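# Insert spare drive into tower server's empty bay

## Task

Take the spare drive off its stand and slide it into the empty bay of the tower server so that it is seated all the way, level with the neighbouring drives, and its lever is closed and locked. The server stands loose on the table: it may lean only a little (any larger tilt is a failure) and must finish at its original spot. The result has to stay that way with the robot no longer holding anything in place, and nothing may be dropped or pushed off the table.

## Robot and tools

Robot: one FANUC CRX-5iA six-joint arm carrying a two-finger parallel gripper. Joints from base outward are waist, shoulder, elbow, forearm roll, wrist pitch, wrist roll. The fingers point along the gripper's +z axis and close along its x axis. A flat block about 9 cm long sticks out toward the gripper's -y side and turns with it, so watch it for collisions.

Frames: the scene frame has its origin on the table top under the arm base, +z up, and +y to the left when facing along +x. Results report end_effector_position (metres, the point midway between the finger pads; fingertips extend 17.5 mm past it) and end_effector_quat_wxyz in this frame. Motion commands, however, are written in the gripper's own axes. A pure rotation pivots about end_effector_position.

execute_actions(actions): actions is a list of actions run in order; an empty list only returns state and images. Each action is a list of 1 to 15 rows, one row per 1/30 s step; if fewer than 15 rows are given, the last one repeats. Each row is 9 numbers, all in [-1, 1]: dx, dy, dz, rx, ry, rz, position, force_limit, speed. The first six are an offset, not a pose: every row in an action is measured from the gripper's measured pose when that action began (for the first action of a call, from the pose in the latest result), expressed in gripper axes; rows do not add up. Scale: 1.0 equals 0.6 m for dx, dy, dz and 180 degrees for the rotation vector rx, ry, rz. Each step the command is clipped to within 70 mm and 16 degrees of the measured pose, so long offsets need several actions; after an action the arm continues only toward the last clipped pose.

Gripper numbers (same in every row): position +1 = fully open (50 mm gap), about -0.65 = pads touching, -1 = close until something stops the fingers. force_limit: -1 about 20 N per pad, 0 about 102 N, +1 about 185 N (actual can be up to 17 % more). speed: -1 = 20 mm/s, 0 = 85 mm/s, +1 = 150 mm/s of gap change. A changed force or speed only takes effect with a new position value (differ by at least 0.01); to soften a grip, open first.

move(target, speed, blocking): target is one 9-number row laid out as above, an offset in gripper axes from the pose in the most recent result that reported one. The gripper follows a straight path to it lasting 0.5 to 10 s (cut off at 10 s). speed is the path's top speed in m/s, 0.002 to 0.5, default 0.25; turning is capped at twice that in rad/s. The finger values are sent at the start. The path ignores obstacles, and the gripper may lag, drift and overshoot speed, most near a straight arm. blocking=false returns after 0.5 s while motion continues; then use wait or stop before sending any other motion. The "move:" line reports the outcome (done, off_target, moving, held, fault) plus limits (paced = pose clipped; held = some steps blocked, after which the arm may jump faster) and the distance from target.

wait(seconds): 0 to 10; the arm keeps its last command and a running move goes on. stop(): brakes a running move; the fingers keep moving. zoom_image(camera, region): camera is cam_high (672x504), cam_low (672x504) or cam_wrist (504x504); region is [x0, y0, x1, y1] in pixels from the top-left, at most 504 by 504. read_manual(section): only "licences". finished_scene(scene): ends the given scene number irreversibly and reports success; the goal must already hold.

Reading results: the state gives pose, joint positions, "Hand target" (the pose being driven toward) and, after execute_actions, step readings where HELD marks a step partly held back. "pose unreachable" means the clearance check (which treats the base mount as arm) altered or blocked the command. object_status: 0 moving, 1 stopped while opening, 2 stopped while closing (holding something), 3 reached requested position or pads met (usually empty). Gap in mm is about (250 - position_measured) x 0.202. Flange force is the external force on the gripper, noisy and including held weight. Camera calibration (K, distortion, T_world_to_cam) is supplied for projecting points; it may be a few degrees and millimetres off.

Cautions: the arm is stiff, so aiming even slightly beyond a firm contact can trigger a fault; faster moves hit harder. A contact torque reaching a joint's load limit (147 N m for waist, shoulder, elbow; 36.8 N m for the three wrist joints, held weight included) or any outside force of 150 N freezes the arm for 10 s and discards the rest of the call. MOTOR HOT warns of overheating; reaching the limit brakes the arm. Push the drive and lever gently, since the unfastened server can slide or tip. Avoid drops, slips, slams and hard shoves, and keep every object on the table. Release before ending so the drive stays latched on its own.

Each tool is called as a command line: name --argument value for each argument, lists and objects as JSON in quotes; but a table of rows of numbers goes row by row, as --pt "numbers of a row", without its own name.

## Session

execute_actions --actions '[]'

Scene clock: 0.00 s.
end_effector_position=(+0.6841, +0.3728, +0.1582) position_measured=3 object_status=3 end_effector_quat_wxyz=(+0.096, +0.328, +0.915, +0.213)
Joint positions: [ 0.813  0.545  0.184 -0.088 -0.648  0.293]
Joint velocities: [-0.     0.    -0.001  0.001  0.     0.   ]
Flange force (N, the push that the arm receives, along the gripper's own x y z axes): no reading
Hand target: +0.684, +0.373, +0.158; +0.096, +0.328, +0.915, +0.213
camera_calibration (this result's frames):
cam_wrist: T_world_to_cam=[[-0.762123, 0.647206, 0.0171295, 0.272276], [0.469801, 0.534627, 0.702467, -0.636704], [0.445483, 0.543414, -0.71151, -0.251985], [0, 0, 0, 1]] pos_world=[0.618888, 0.301113, 0.26331]

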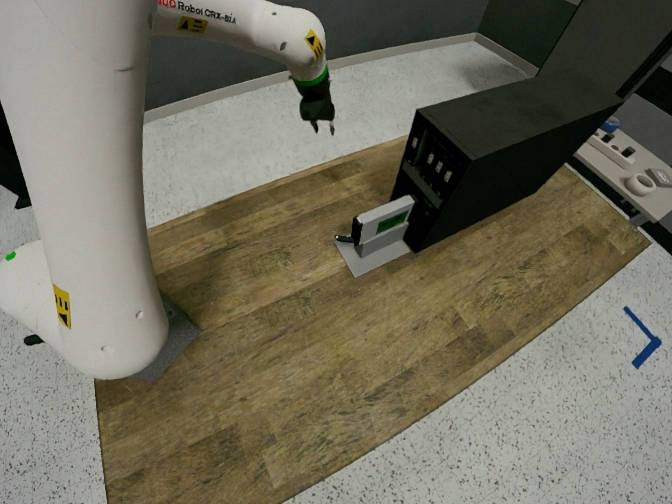

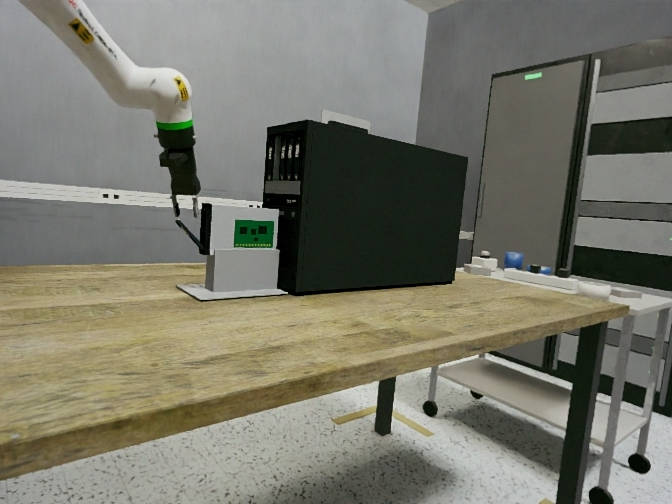

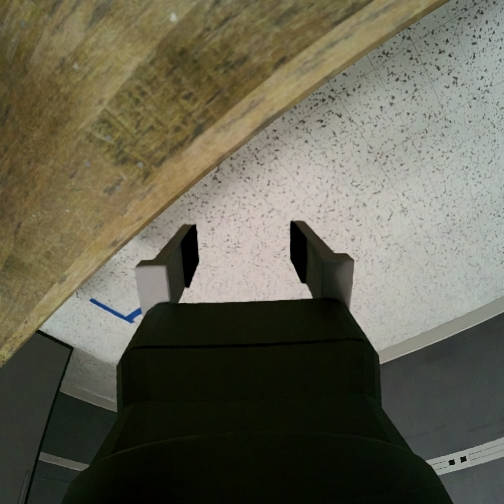

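move --target '[-0.303,-0.359,-0.544,0.103,0.0967,-0.722,1,0.4,0]' --speed 0.3

zoom_image --camera "cam_low" --region '[160,100,360,310]'

Scene clock: 5.00 s.
end_effector_position=(+0.6007, +0.0004, +0.3581) position_measured=3 object_status=3 end_effector_quat_wxyz=(-0.078, +0.703, -0.703, +0.078)
Joint positions: [ 0.397  0.022 -0.063  0.031 -1.174  2.894]
Joint velocities: [-0.001 -0.     0.002 -0.003 -0.001  0.002]
Flange force (N, the push that the arm receives, along the gripper's own x y z axes): [-2.6 10.6 1.8]
Hand target: +0.601, +0.000, +0.358; -0.078, +0.703, -0.703, +0.078
Off the commanded pose: 0.001 m, 0 deg.
move: done
camera_calibration (this result's frames):
cam_wrist: T_world_to_cam=[[-0.0377337, -0.998674, 0.0350087, 0.00540318], [-0.995421, 0.0406437, 0.0865195, 0.562108], [-0.0878277, -0.0315837, -0.995635, 0.552067], [0, 0, 0, 1]] pos_world=[0.608224, -0.0000138212, 0.500834]

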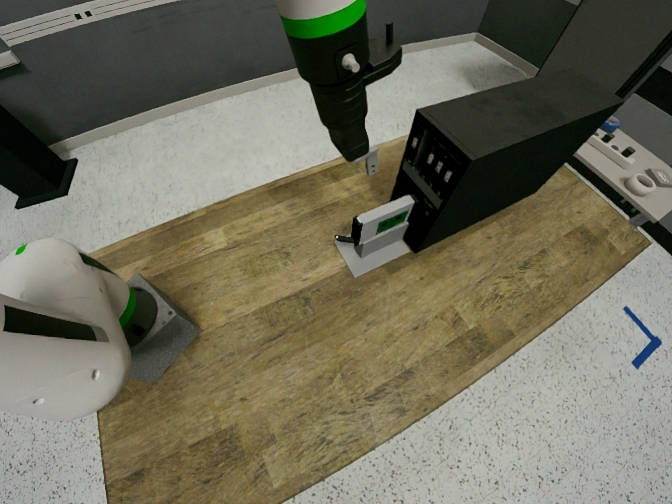

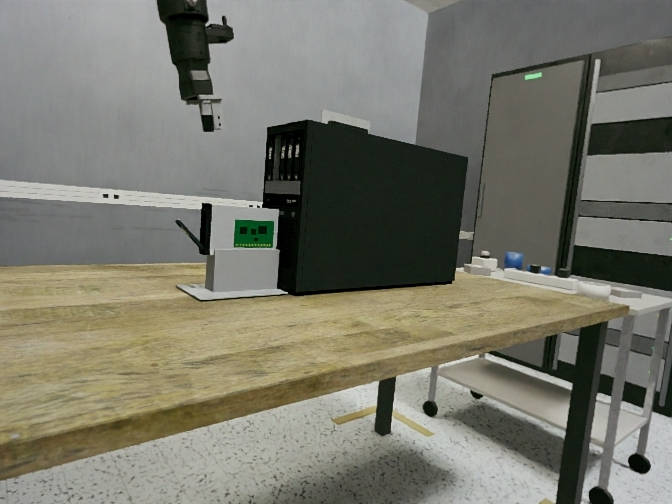

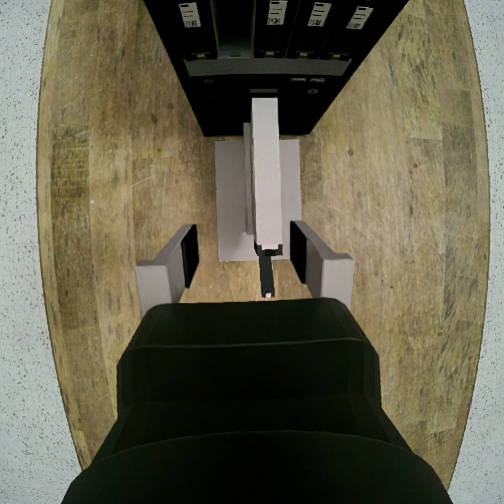

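Region (160, 100, 360, 310) of cam_low's 672x504 image, scaled by 2.400, with more detail than that image has; it fills the left 480 columns of this view, and the rest is white.

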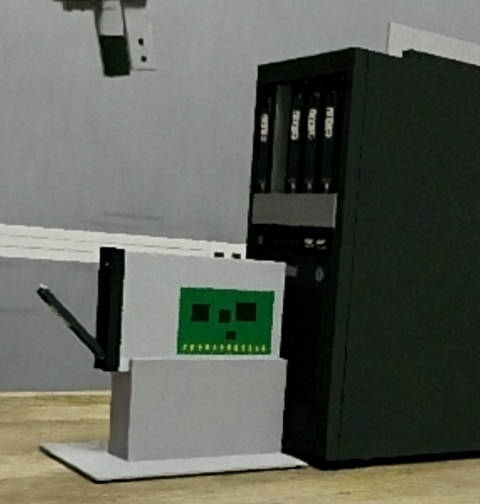

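move --target '[0.0467,-0.008,0.2205,0,0,0,1,0.4,0]' --speed 0.15

zoom_image --camera "cam_low" --region '[160,100,360,310]'

Scene clock: 6.93 s.
end_effector_position=(+0.6342, -0.0279, +0.2302) position_measured=3 object_status=3 end_effector_quat_wxyz=(-0.078, +0.703, -0.703, +0.078)
Joint positions: [ 0.329  0.203 -0.155  0.01  -0.898  2.963]
Joint velocities: [ 0.     0.001  0.001 -0.     0.001  0.001]
Flange force (N, the push that the arm receives, along the gripper's own x y z axes): [0.0 2.8 -1.2]
Hand target: +0.634, -0.028, +0.230; -0.078, +0.703, -0.703, +0.078
Off the commanded pose: 0.000 m, 0 deg.
move: done
camera_calibration (this result's frames):
cam_wrist: T_world_to_cam=[[-0.0382855, -0.998649, 0.0351234, -0.0167608], [-0.995406, 0.0412007, 0.0864237, 0.607716], [-0.0877541, -0.0316533, -0.995639, 0.42671], [0, 0, 0, 1]] pos_world=[0.641728, -0.0282697, 0.372917]

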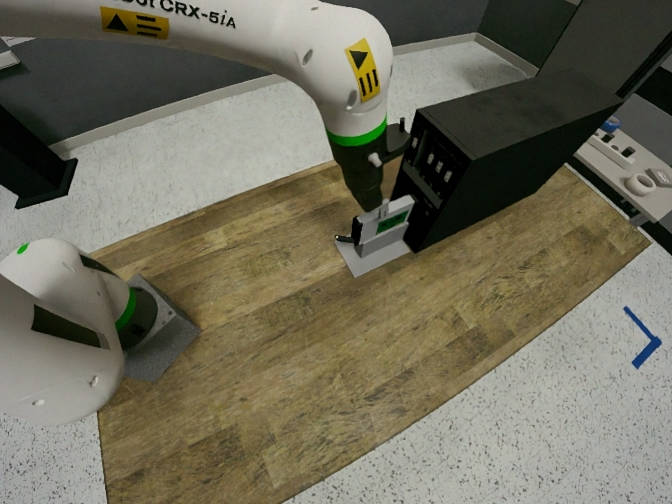

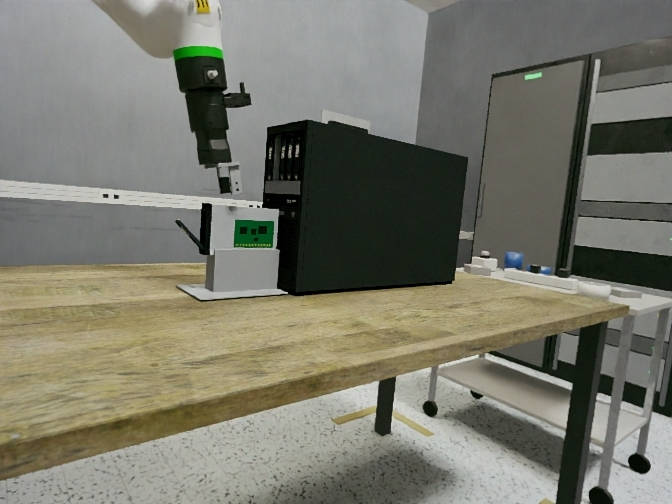

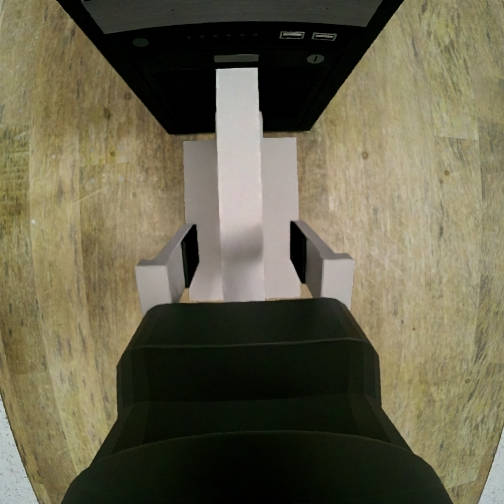

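Region (160, 100, 360, 310) of cam_low's 672x504 image, scaled by 2.400, with more detail than that image has; it fills the left 480 columns of this view, and the rest is white.

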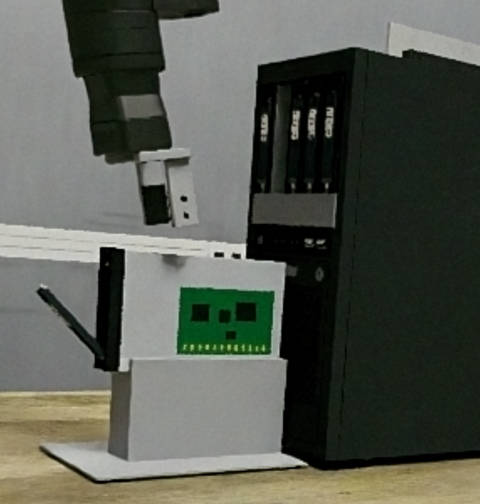

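move --target '[-0.0025,0.0204,0.0894,0,0,0,1,0.4,0]' --speed 0.05

move --target '[0,0,0,0,0,0,0.35,0.4,0]'

zoom_image --camera "cam_wrist" --region '[144,110,344,310]'

Scene clock: 8.57 s.
end_effector_position=(+0.6340, -0.0266, +0.1752) position_measured=3 object_status=3 end_effector_quat_wxyz=(-0.078, +0.703, -0.703, +0.078)
Joint positions: [ 0.336  0.268 -0.215  0.014 -0.774  2.953]
Joint velocities: [ 0.     0.    -0.001  0.002  0.001  0.   ]
Flange force (N, the push that the arm receives, along the gripper's own x y z axes): [1.0 5.2 -2.8]
Hand target: +0.634, -0.027, +0.175; -0.078, +0.703, -0.703, +0.078
Off the commanded pose: 0.000 m, 0 deg.
move: done
camera_calibration (this result's frames):
cam_wrist: T_world_to_cam=[[-0.0384935, -0.998637, 0.0352383, -0.0133839], [-0.995403, 0.0414161, 0.0863586, 0.612166], [-0.0877003, -0.031752, -0.995641, 0.372003], [0, 0, 0, 1]] pos_world=[0.641461, -0.0269074, 0.317987]

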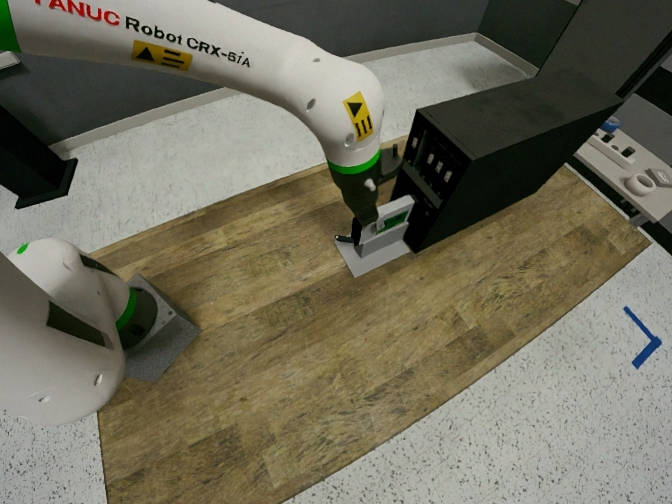

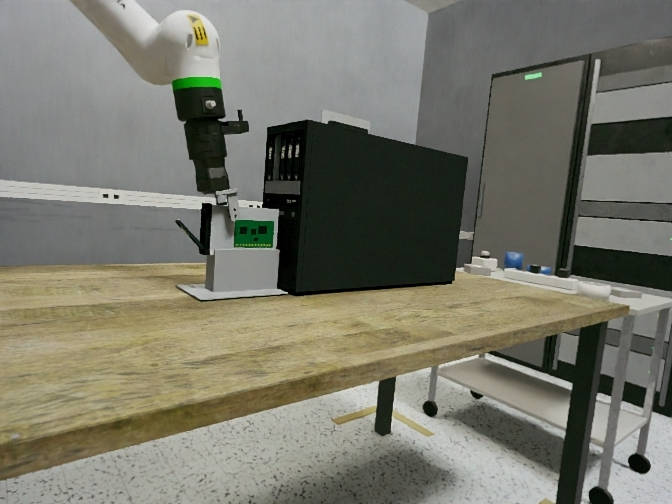

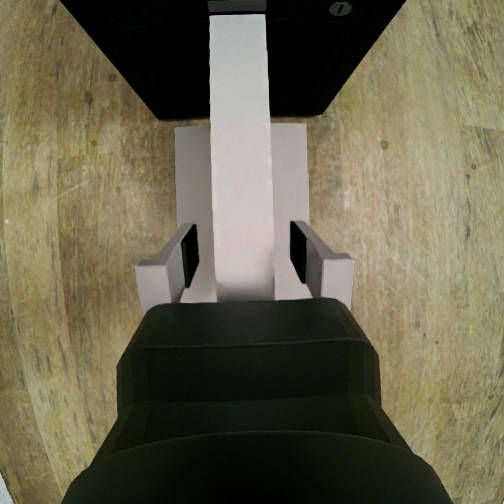

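Scene clock: 9.07 s.
end_effector_position=(+0.6340, -0.0266, +0.1752) position_measured=100 object_status=3 end_effector_quat_wxyz=(-0.078, +0.703, -0.703, +0.078)
Joint positions: [ 0.336  0.268 -0.215  0.014 -0.774  2.953]
Joint velocities: [ 0.    -0.     0.     0.     0.001 -0.   ]
Flange force (N, the push that the arm receives, along the gripper's own x y z axes): [0.7 3.4 0.7]
Hand target: +0.634, -0.027, +0.175; -0.078, +0.703, -0.703, +0.078
Off the commanded pose: 0.000 m, 0 deg.
move: done
camera_calibration (this result's frames):
cam_wrist: T_world_to_cam=[[-0.0384932, -0.998637, 0.0352403, -0.0133845], [-0.995402, 0.0414162, 0.0863661, 0.612162], [-0.0877079, -0.0317537, -0.99564, 0.372], [0, 0, 0, 1]] pos_world=[0.64146, -0.0269072, 0.31798]

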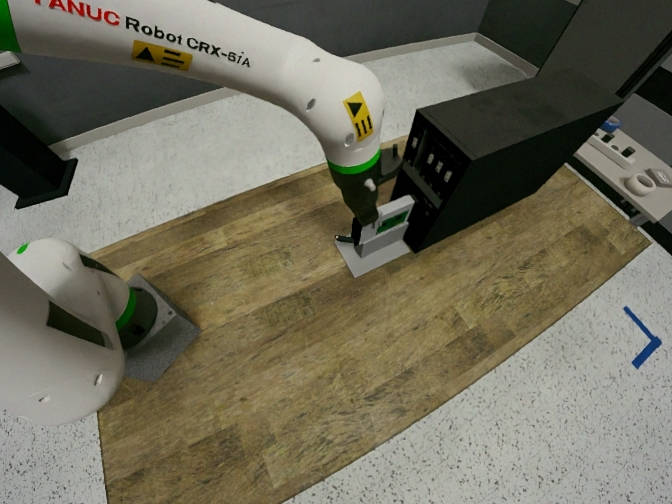

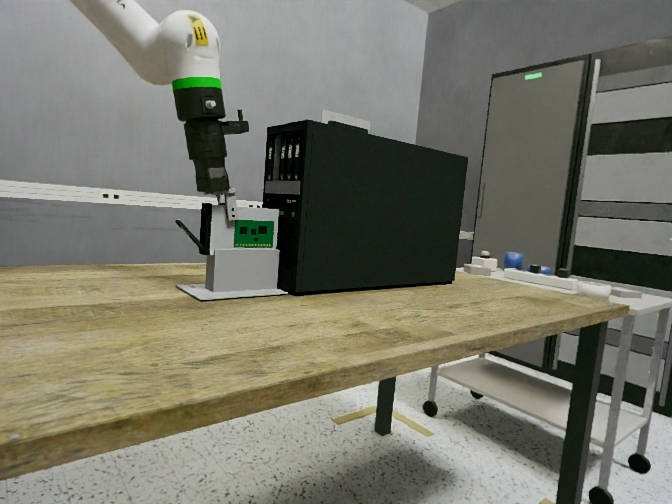

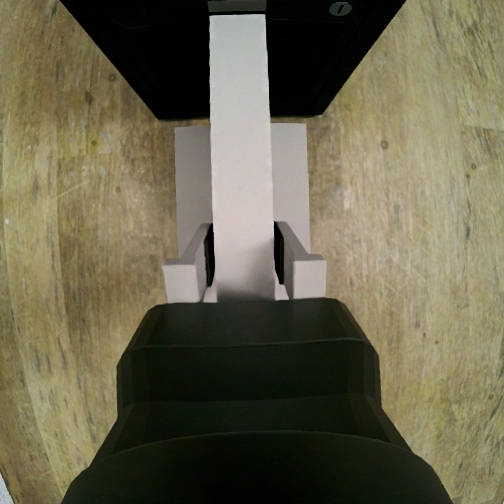

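Region (144, 110, 344, 310) of cam_wrist's 504x504 image, scaled by 2.520, with more detail than that image has.

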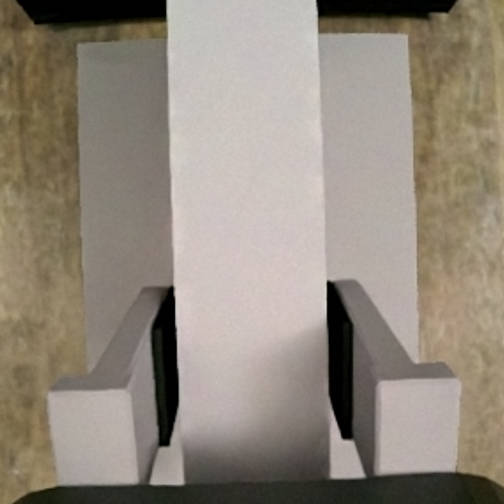

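move --target '[0,0,0,0,0,0,-1,0.4,-0.5]'

move --target '[0,-0.0074,-0.0325,0,0,0,-1,0.4,-0.5]' --speed 0.02

move --target '[-0.05,-0.0537,-0.2356,0,0,0,-1,0.4,-0.5]' --speed 0.1

zoom_image --camera "cam_low" --region '[190,100,320,210]'

zoom_image --camera "cam_wrist" --region '[120,0,360,120]'

Scene clock: 10.13 s.
end_effector_position=(+0.6340, -0.0266, +0.1752) position_measured=122 object_status=2 end_effector_quat_wxyz=(-0.078, +0.703, -0.703, +0.078)
Joint positions: [ 0.336  0.268 -0.215  0.014 -0.774  2.953]
Joint velocities: [ 0.    -0.     0.     0.001 -0.    -0.   ]
Flange force (N, the push that the arm receives, along the gripper's own x y z axes): [2.1 7.3 -1.8]
Hand target: +0.634, -0.027, +0.175; -0.078, +0.703, -0.703, +0.078
Off the commanded pose: 0.000 m, 0 deg.
move: done
camera_calibration (this result's frames):
cam_wrist: T_world_to_cam=[[-0.0384925, -0.998637, 0.0352417, -0.0133855], [-0.995402, 0.0414156, 0.0863655, 0.612163], [-0.0877073, -0.0317553, -0.99564, 0.372], [0, 0, 0, 1]] pos_world=[0.64146, -0.0269074, 0.31798]

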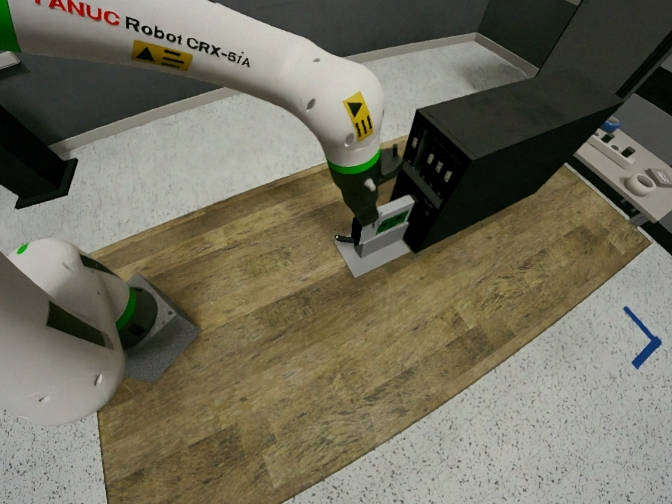

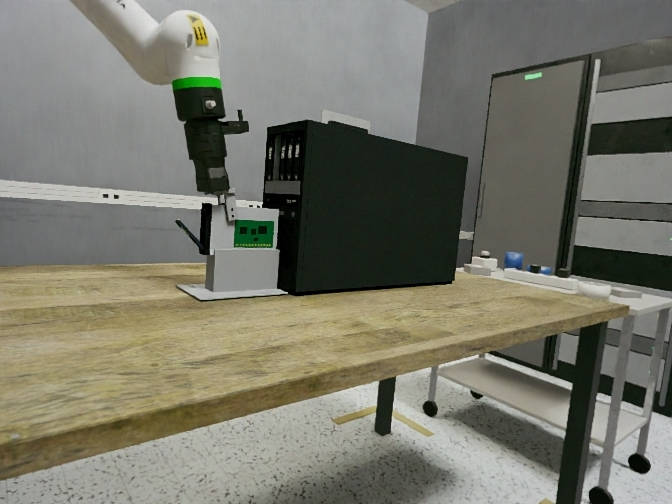

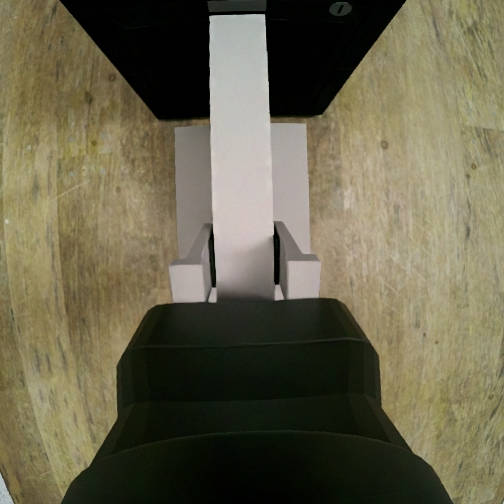

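Scene clock: 11.37 s.
end_effector_position=(+0.6341, -0.0265, +0.1952) position_measured=122 object_status=2 end_effector_quat_wxyz=(-0.078, +0.703, -0.703, +0.078)
Joint positions: [ 0.335  0.242 -0.196  0.013 -0.819  2.956]
Joint velocities: [-0.    -0.     0.001 -0.002  0.     0.   ]
Flange force (N, the push that the arm receives, along the gripper's own x y z axes): [-0.1 9.7 7.1]
Hand target: +0.634, -0.027, +0.195; -0.078, +0.703, -0.703, +0.078
Off the commanded pose: 0.000 m, 0 deg.
move: done
camera_calibration (this result's frames):
cam_wrist: T_world_to_cam=[[-0.0384197, -0.998642, 0.0351978, -0.0140678], [-0.995402, 0.0413403, 0.0864006, 0.610505], [-0.0877383, -0.0317165, -0.995639, 0.391899], [0, 0, 0, 1]] pos_world=[0.641542, -0.0268575, 0.337937]

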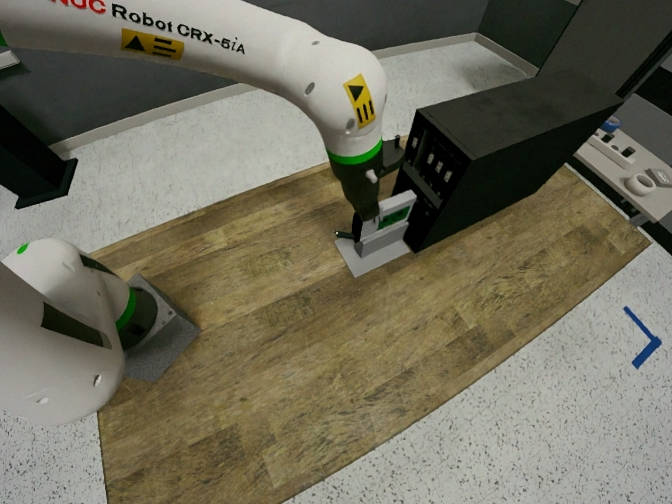

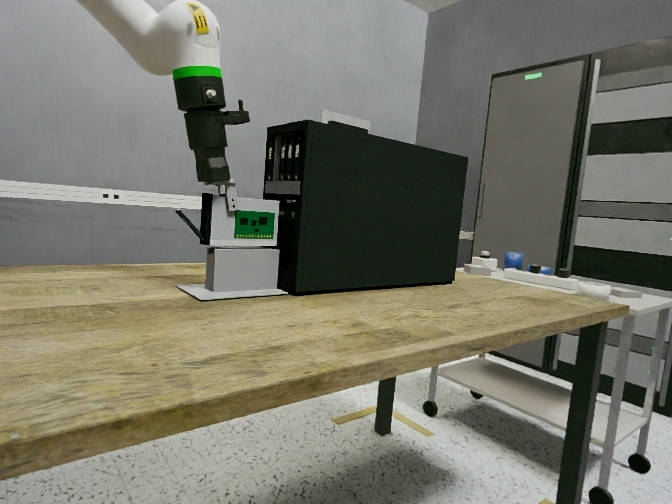

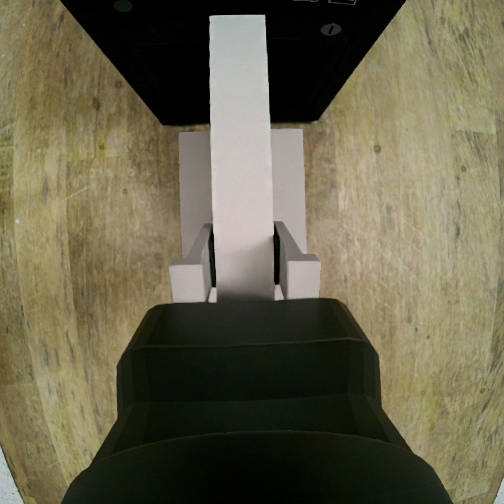

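Scene clock: 13.17 s.
end_effector_position=(+0.6346, +0.0038, +0.3400) position_measured=122 object_status=2 end_effector_quat_wxyz=(-0.078, +0.703, -0.703, +0.078)
Joint positions: [ 0.388  0.114  0.001  0.028 -1.146  2.903]
Joint velocities: [ 0.     0.     0.    -0.002 -0.    -0.001]
Flange force (N, the push that the arm receives, along the gripper's own x y z axes): [0.4 10.6 8.7]
Hand target: +0.635, +0.004, +0.340; -0.078, +0.703, -0.703, +0.078
Off the commanded pose: 0.000 m, 0 deg.
move: done
camera_calibration (this result's frames):
cam_wrist: T_world_to_cam=[[-0.0377659, -0.998669, 0.0351372, 0.0107595], [-0.995417, 0.040688, 0.0865463, 0.597282], [-0.0878607, -0.0317077, -0.995628, 0.537188], [0, 0, 0, 1]] pos_world=[0.642149, 0.00347591, 0.482769]

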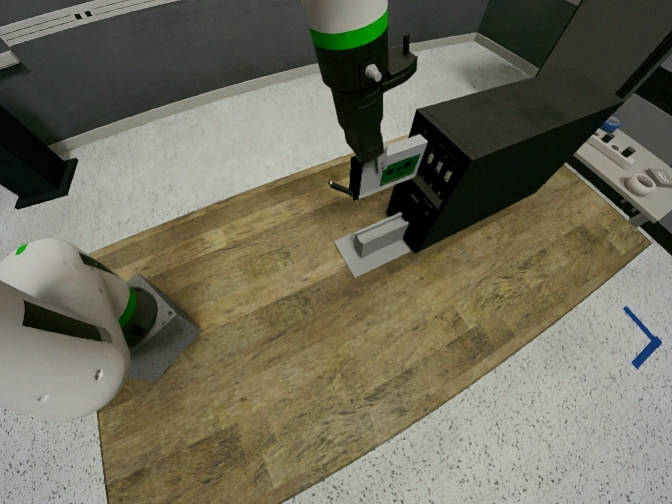

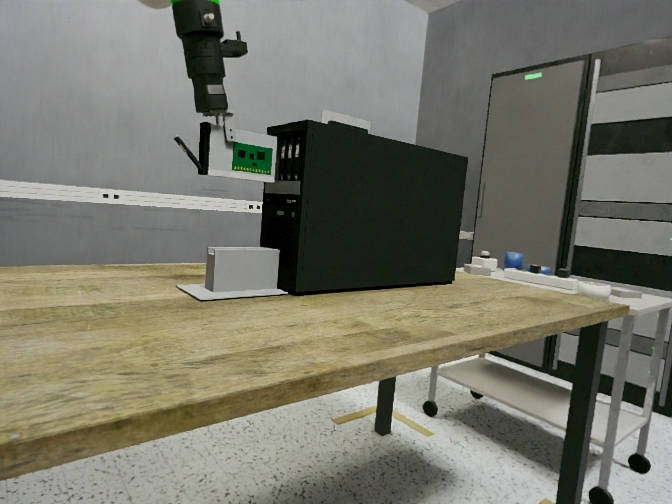

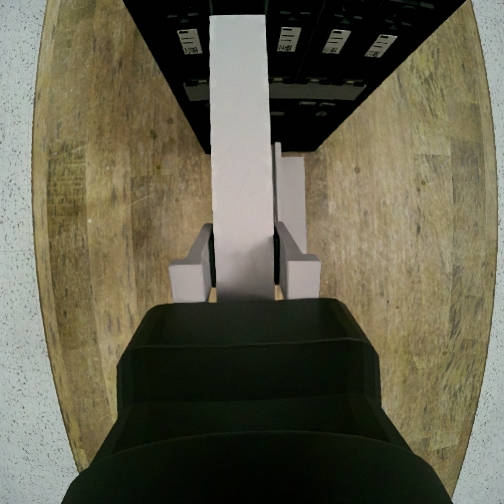

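Region (190, 100, 320, 210) of cam_low's 672x504 image, scaled by 3.877, with more detail than that image has; it fills the top 426 rows of this view, and the rest is white.

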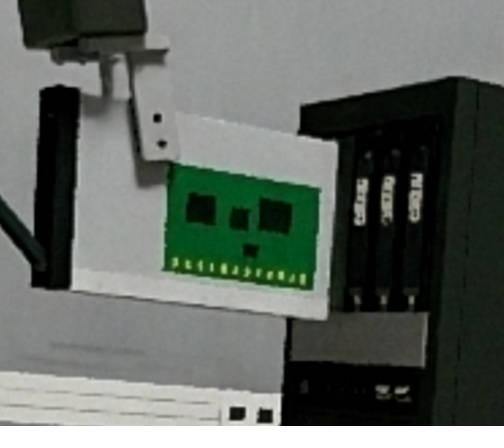

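Region (120, 0, 360, 120) of cam_wrist's 504x504 image, scaled by 2.100, with more detail than that image has.

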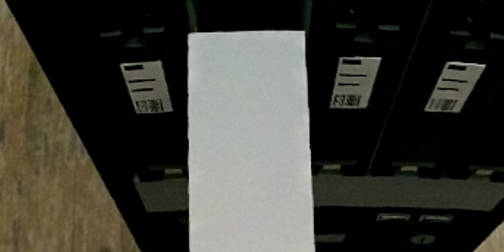

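move --target '[0.0008,-0.0158,-0.0095,0,0,0,-1,0.4,-0.5]' --speed 0.015

zoom_image --camera "cam_low" --region '[240,115,320,195]'

zoom_image --camera "cam_wrist" --region '[160,0,320,60]'

Scene clock: 14.60 s.
end_effector_position=(+0.6427, +0.0034, +0.3476) position_measured=122 object_status=2 end_effector_quat_wxyz=(-0.078, +0.703, -0.703, +0.078)
Joint positions: [ 0.383  0.13   0.04   0.026 -1.167  2.909]
Joint velocities: [ 0.     0.    -0.     0.001 -0.     0.001]
Flange force (N, the push that the arm receives, along the gripper's own x y z axes): [0.0 8.1 7.7]
Hand target: +0.643, +0.003, +0.348; -0.078, +0.703, -0.703, +0.078
Off the commanded pose: 0.000 m, 0 deg.
move: done
camera_calibration (this result's frames):
cam_wrist: T_world_to_cam=[[-0.0377278, -0.998671, 0.0351257, 0.0103349], [-0.995417, 0.0406493, 0.086555, 0.604612], [-0.0878678, -0.0316992, -0.995628, 0.545477], [0, 0, 0, 1]] pos_world=[0.650161, 0.0030353, 0.490397]

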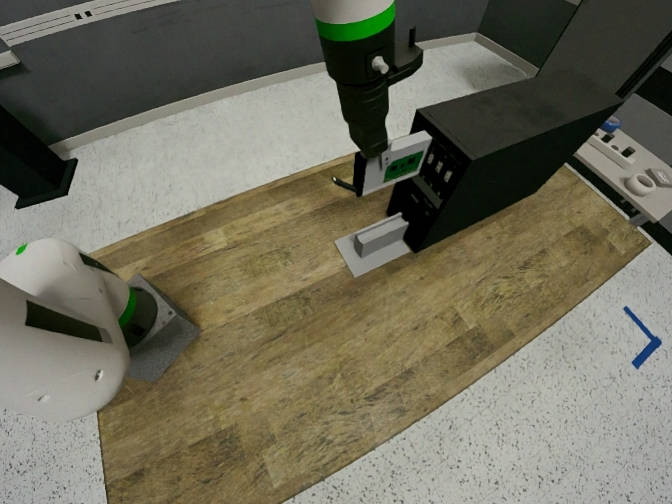

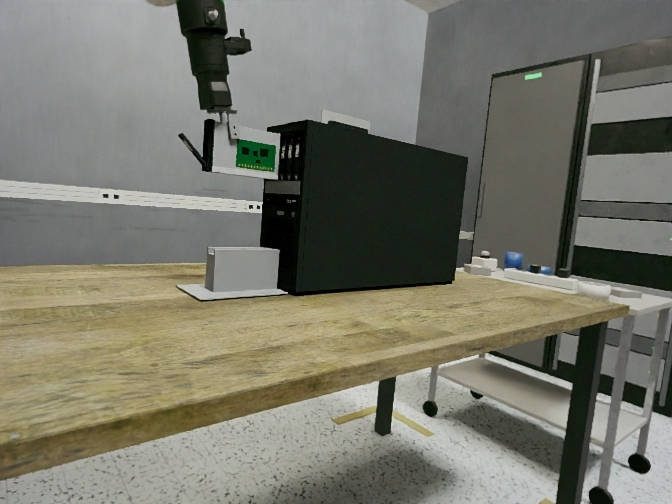

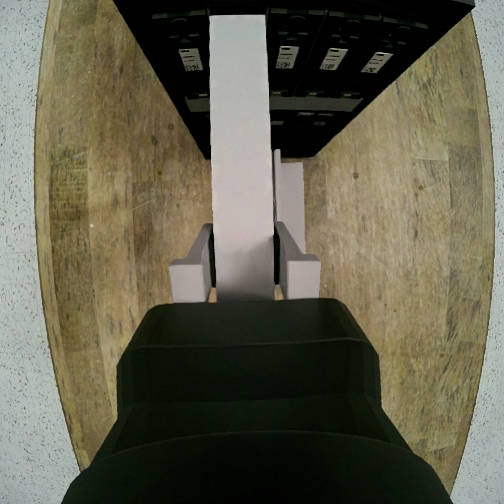

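Region (240, 115, 320, 195) of cam_low's 672x504 image, scaled by 6.300, with more detail than that image has.

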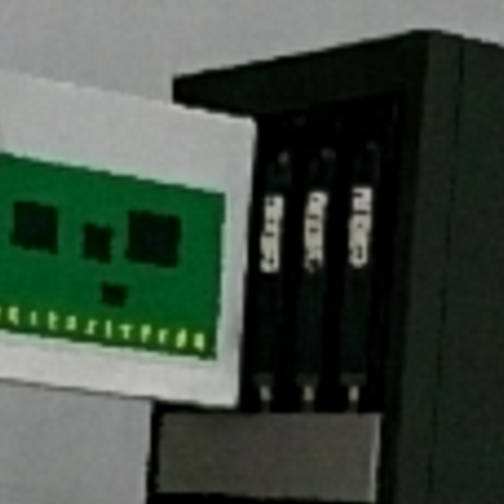

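Region (160, 0, 320, 60) of cam_wrist's 504x504 image, scaled by 3.150, with more detail than that image has; it fills the top 189 rows of this view, and the rest is white.

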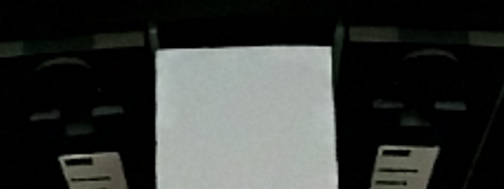

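move --target '[0.0007,-0.0098,0.0022,0,0,0,-1,0.4,-0.5]' --speed 0.006

zoom_image --camera "cam_wrist" --region '[160,0,320,60]'

Scene clock: 16.13 s.
end_effector_position=(+0.6487, +0.0030, +0.3476) position_measured=122 object_status=2 end_effector_quat_wxyz=(-0.078, +0.703, -0.703, +0.078)
Joint positions: [ 0.379  0.145  0.058  0.025 -1.171  2.913]
Joint velocities: [ 0.  0. -0.  0. -0. -0.]
Flange force (N, the push that the arm receives, along the gripper's own x y z axes): [3.1 7.5 9.2]
Hand target: +0.649, +0.003, +0.348; -0.078, +0.703, -0.703, +0.078
Off the commanded pose: 0.000 m, 0 deg.
move: done
camera_calibration (this result's frames):
cam_wrist: T_world_to_cam=[[-0.0377233, -0.998671, 0.0351209, 0.0101567], [-0.995418, 0.0406442, 0.0865502, 0.610632], [-0.0878627, -0.031695, -0.995628, 0.545994], [0, 0, 0, 1]] pos_world=[0.656189, 0.00262985, 0.4904]

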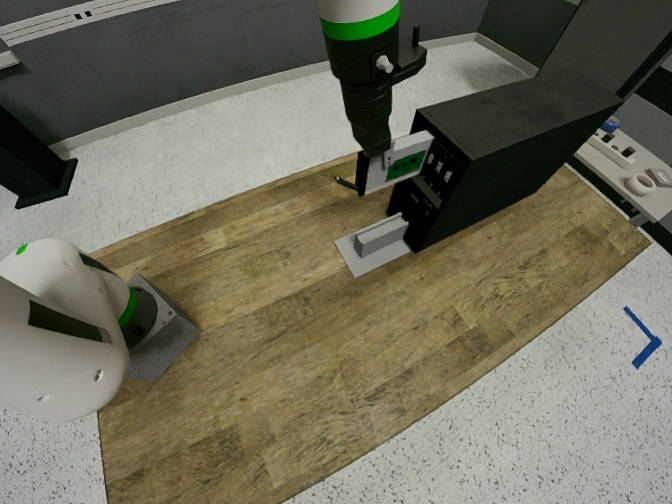

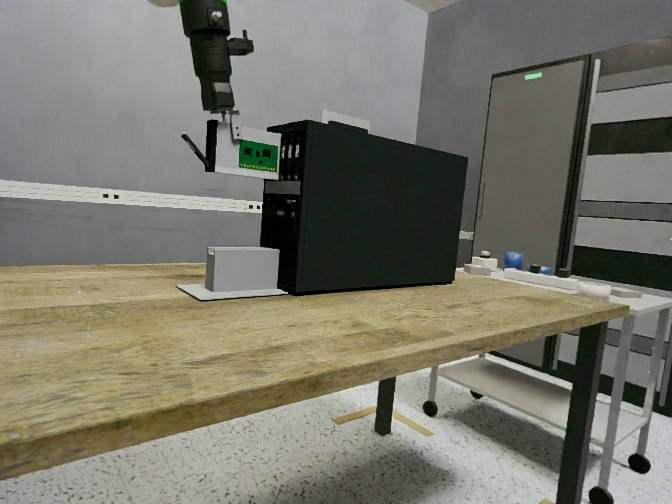

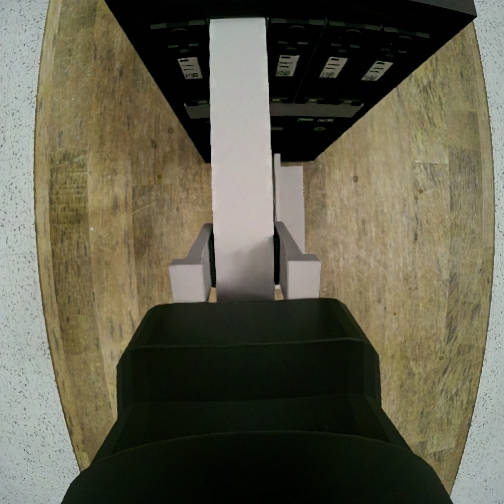

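Region (160, 0, 320, 60) of cam_wrist's 504x504 image, scaled by 3.150, with more detail than that image has; it fills the top 189 rows of this view, and the rest is white.

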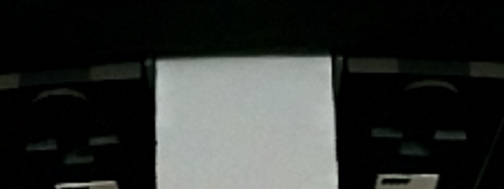

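Entering. Forward 6, then down 1.8.

move --target '[0.0002,-0.0098,0.0022,0,0,0,-1,0.4,-0.5]' --speed 0.006

move --target '[0,0.0007,0.0029,0,0,0,-1,0.4,-0.5]' --speed 0.003

Scene clock: 17.60 s.
end_effector_position=(+0.6547, +0.0029, +0.3476) position_measured=122 object_status=2 end_effector_quat_wxyz=(-0.078, +0.703, -0.703, +0.078)
Joint positions: [ 0.376  0.16   0.077  0.024 -1.174  2.916]
Joint velocities: [-0.     0.     0.     0.002  0.    -0.   ]
Flange force (N, the push that the arm receives, along the gripper's own x y z axes): [0.2 7.6 8.8]
Hand target: +0.655, +0.003, +0.348; -0.078, +0.703, -0.703, +0.078
Off the commanded pose: 0.000 m, 0 deg.
move: done
camera_calibration (this result's frames):
cam_wrist: T_world_to_cam=[[-0.0377182, -0.998671, 0.0351169, 0.0102771], [-0.995419, 0.0406387, 0.0865468, 0.616638], [-0.0878589, -0.0316916, -0.995629, 0.54652], [0, 0, 0, 1]] pos_world=[0.662217, 0.00252424, 0.490402]

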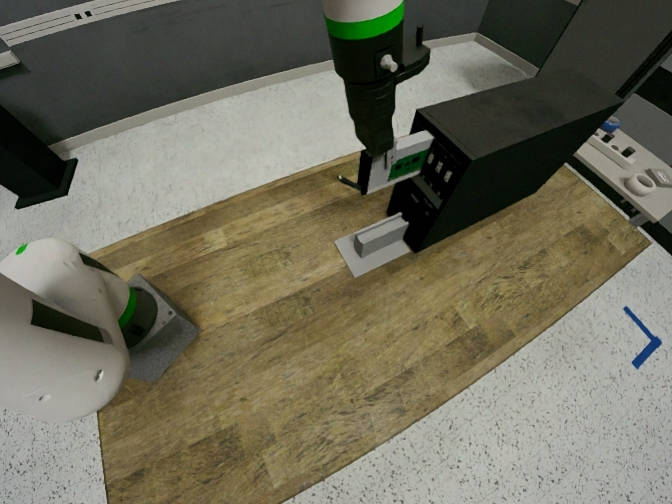

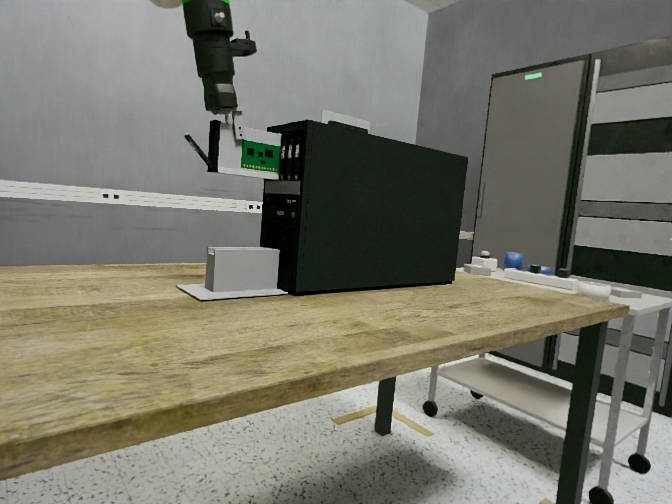

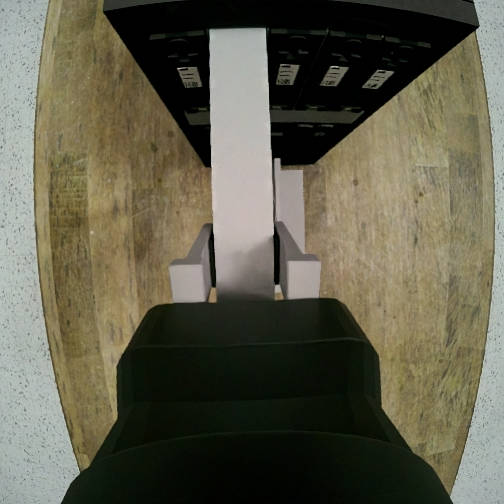

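Scene clock: 18.40 s.
end_effector_position=(+0.6547, +0.0028, +0.3459) position_measured=122 object_status=2 end_effector_quat_wxyz=(-0.078, +0.703, -0.703, +0.078)
Joint positions: [ 0.376  0.161  0.074  0.024 -1.17   2.916]
Joint velocities: [-0.     0.     0.     0.001 -0.    -0.001]
Flange force (N, the push that the arm receives, along the gripper's own x y z axes): [-0.1 9.3 7.9]
Hand target: +0.655, +0.003, +0.346; -0.078, +0.703, -0.703, +0.078
Off the commanded pose: 0.000 m, 0 deg.
move: done
camera_calibration (this result's frames):
cam_wrist: T_world_to_cam=[[-0.037622, -0.998675, 0.0351015, 0.010242], [-0.995422, 0.0405417, 0.0865582, 0.616754], [-0.0878666, -0.0316843, -0.995628, 0.544733], [0, 0, 0, 1]] pos_world=[0.66218, 0.00248357, 0.488607]

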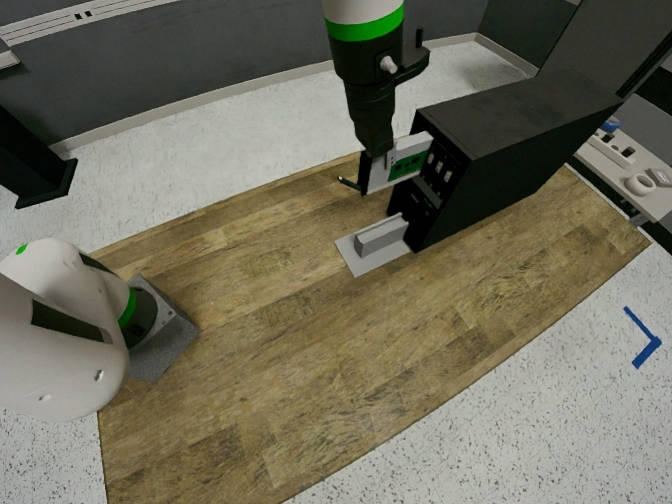

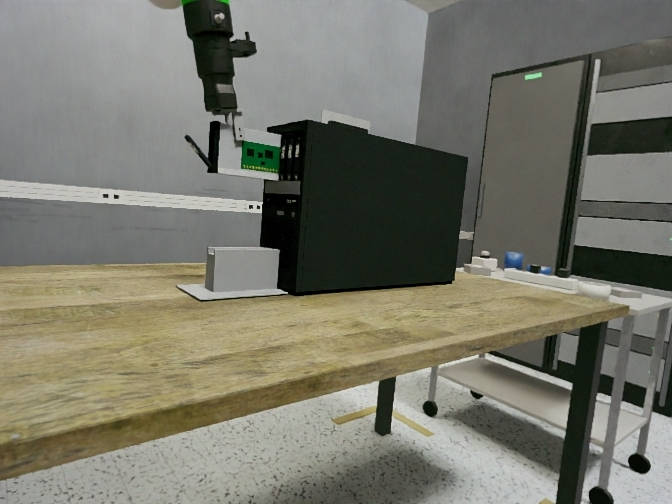

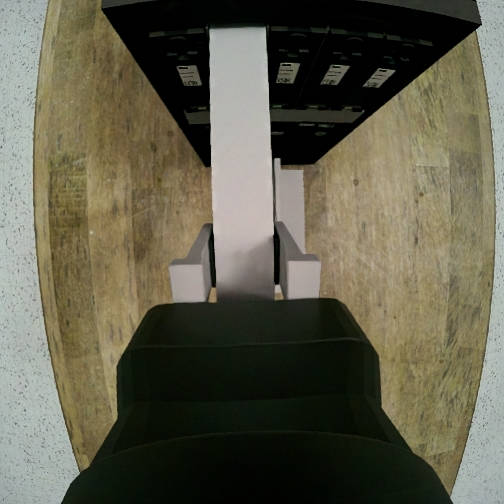

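move --target '[0,-0.0065,0.0015,0,0,0,-1,0.4,-0.5]' --speed 0.005

Scene clock: 19.63 s.
end_effector_position=(+0.6587, +0.0028, +0.3458) position_measured=122 object_status=2 end_effector_quat_wxyz=(-0.078, +0.703, -0.703, +0.078)
Joint positions: [ 0.375  0.171  0.086  0.023 -1.173  2.918]
Joint velocities: [-0.     0.    -0.001 -0.    -0.001  0.   ]
Flange force (N, the push that the arm receives, along the gripper's own x y z axes): [1.9 4.6 7.9]
Hand target: +0.659, +0.003, +0.346; -0.078, +0.703, -0.703, +0.078
Off the commanded pose: 0.000 m, 0 deg.
move: done
camera_calibration (this result's frames):
cam_wrist: T_world_to_cam=[[-0.0376188, -0.998676, 0.0350986, 0.0104026], [-0.995422, 0.0405382, 0.0865555, 0.620742], [-0.0878637, -0.0316818, -0.995629, 0.545061], [0, 0, 0, 1]] pos_world=[0.666182, 0.00249357, 0.488585]

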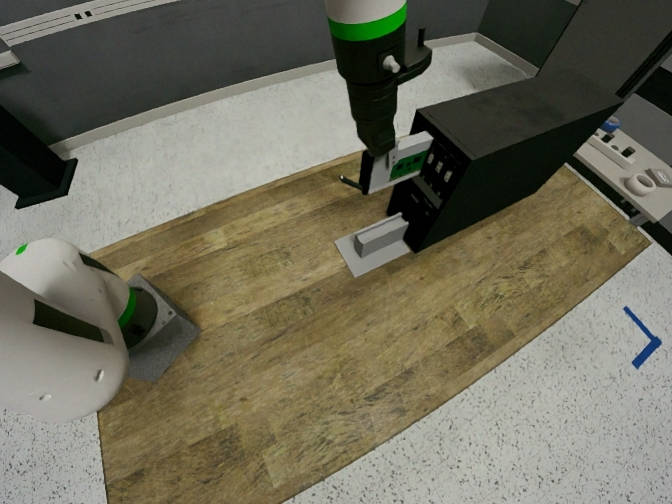

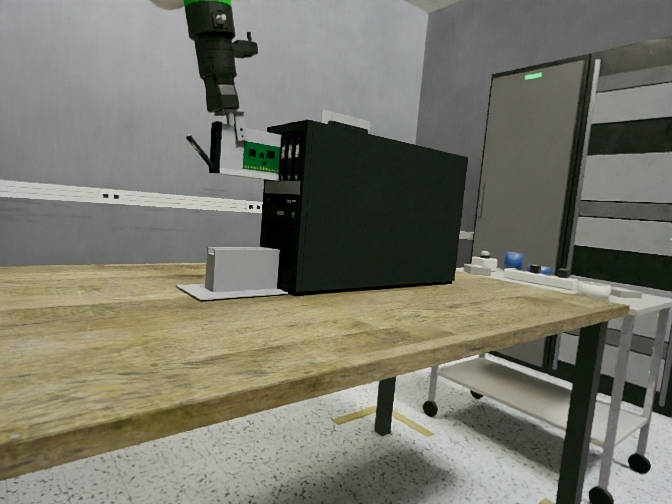

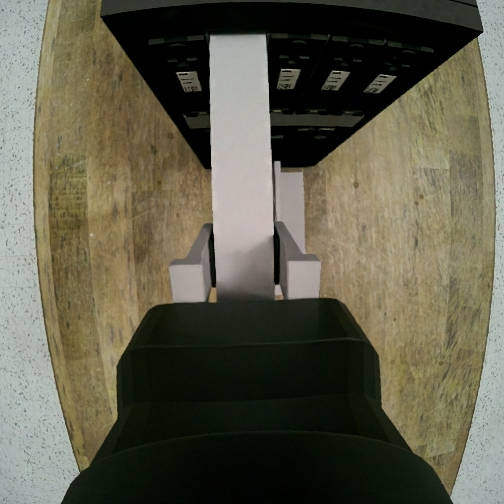

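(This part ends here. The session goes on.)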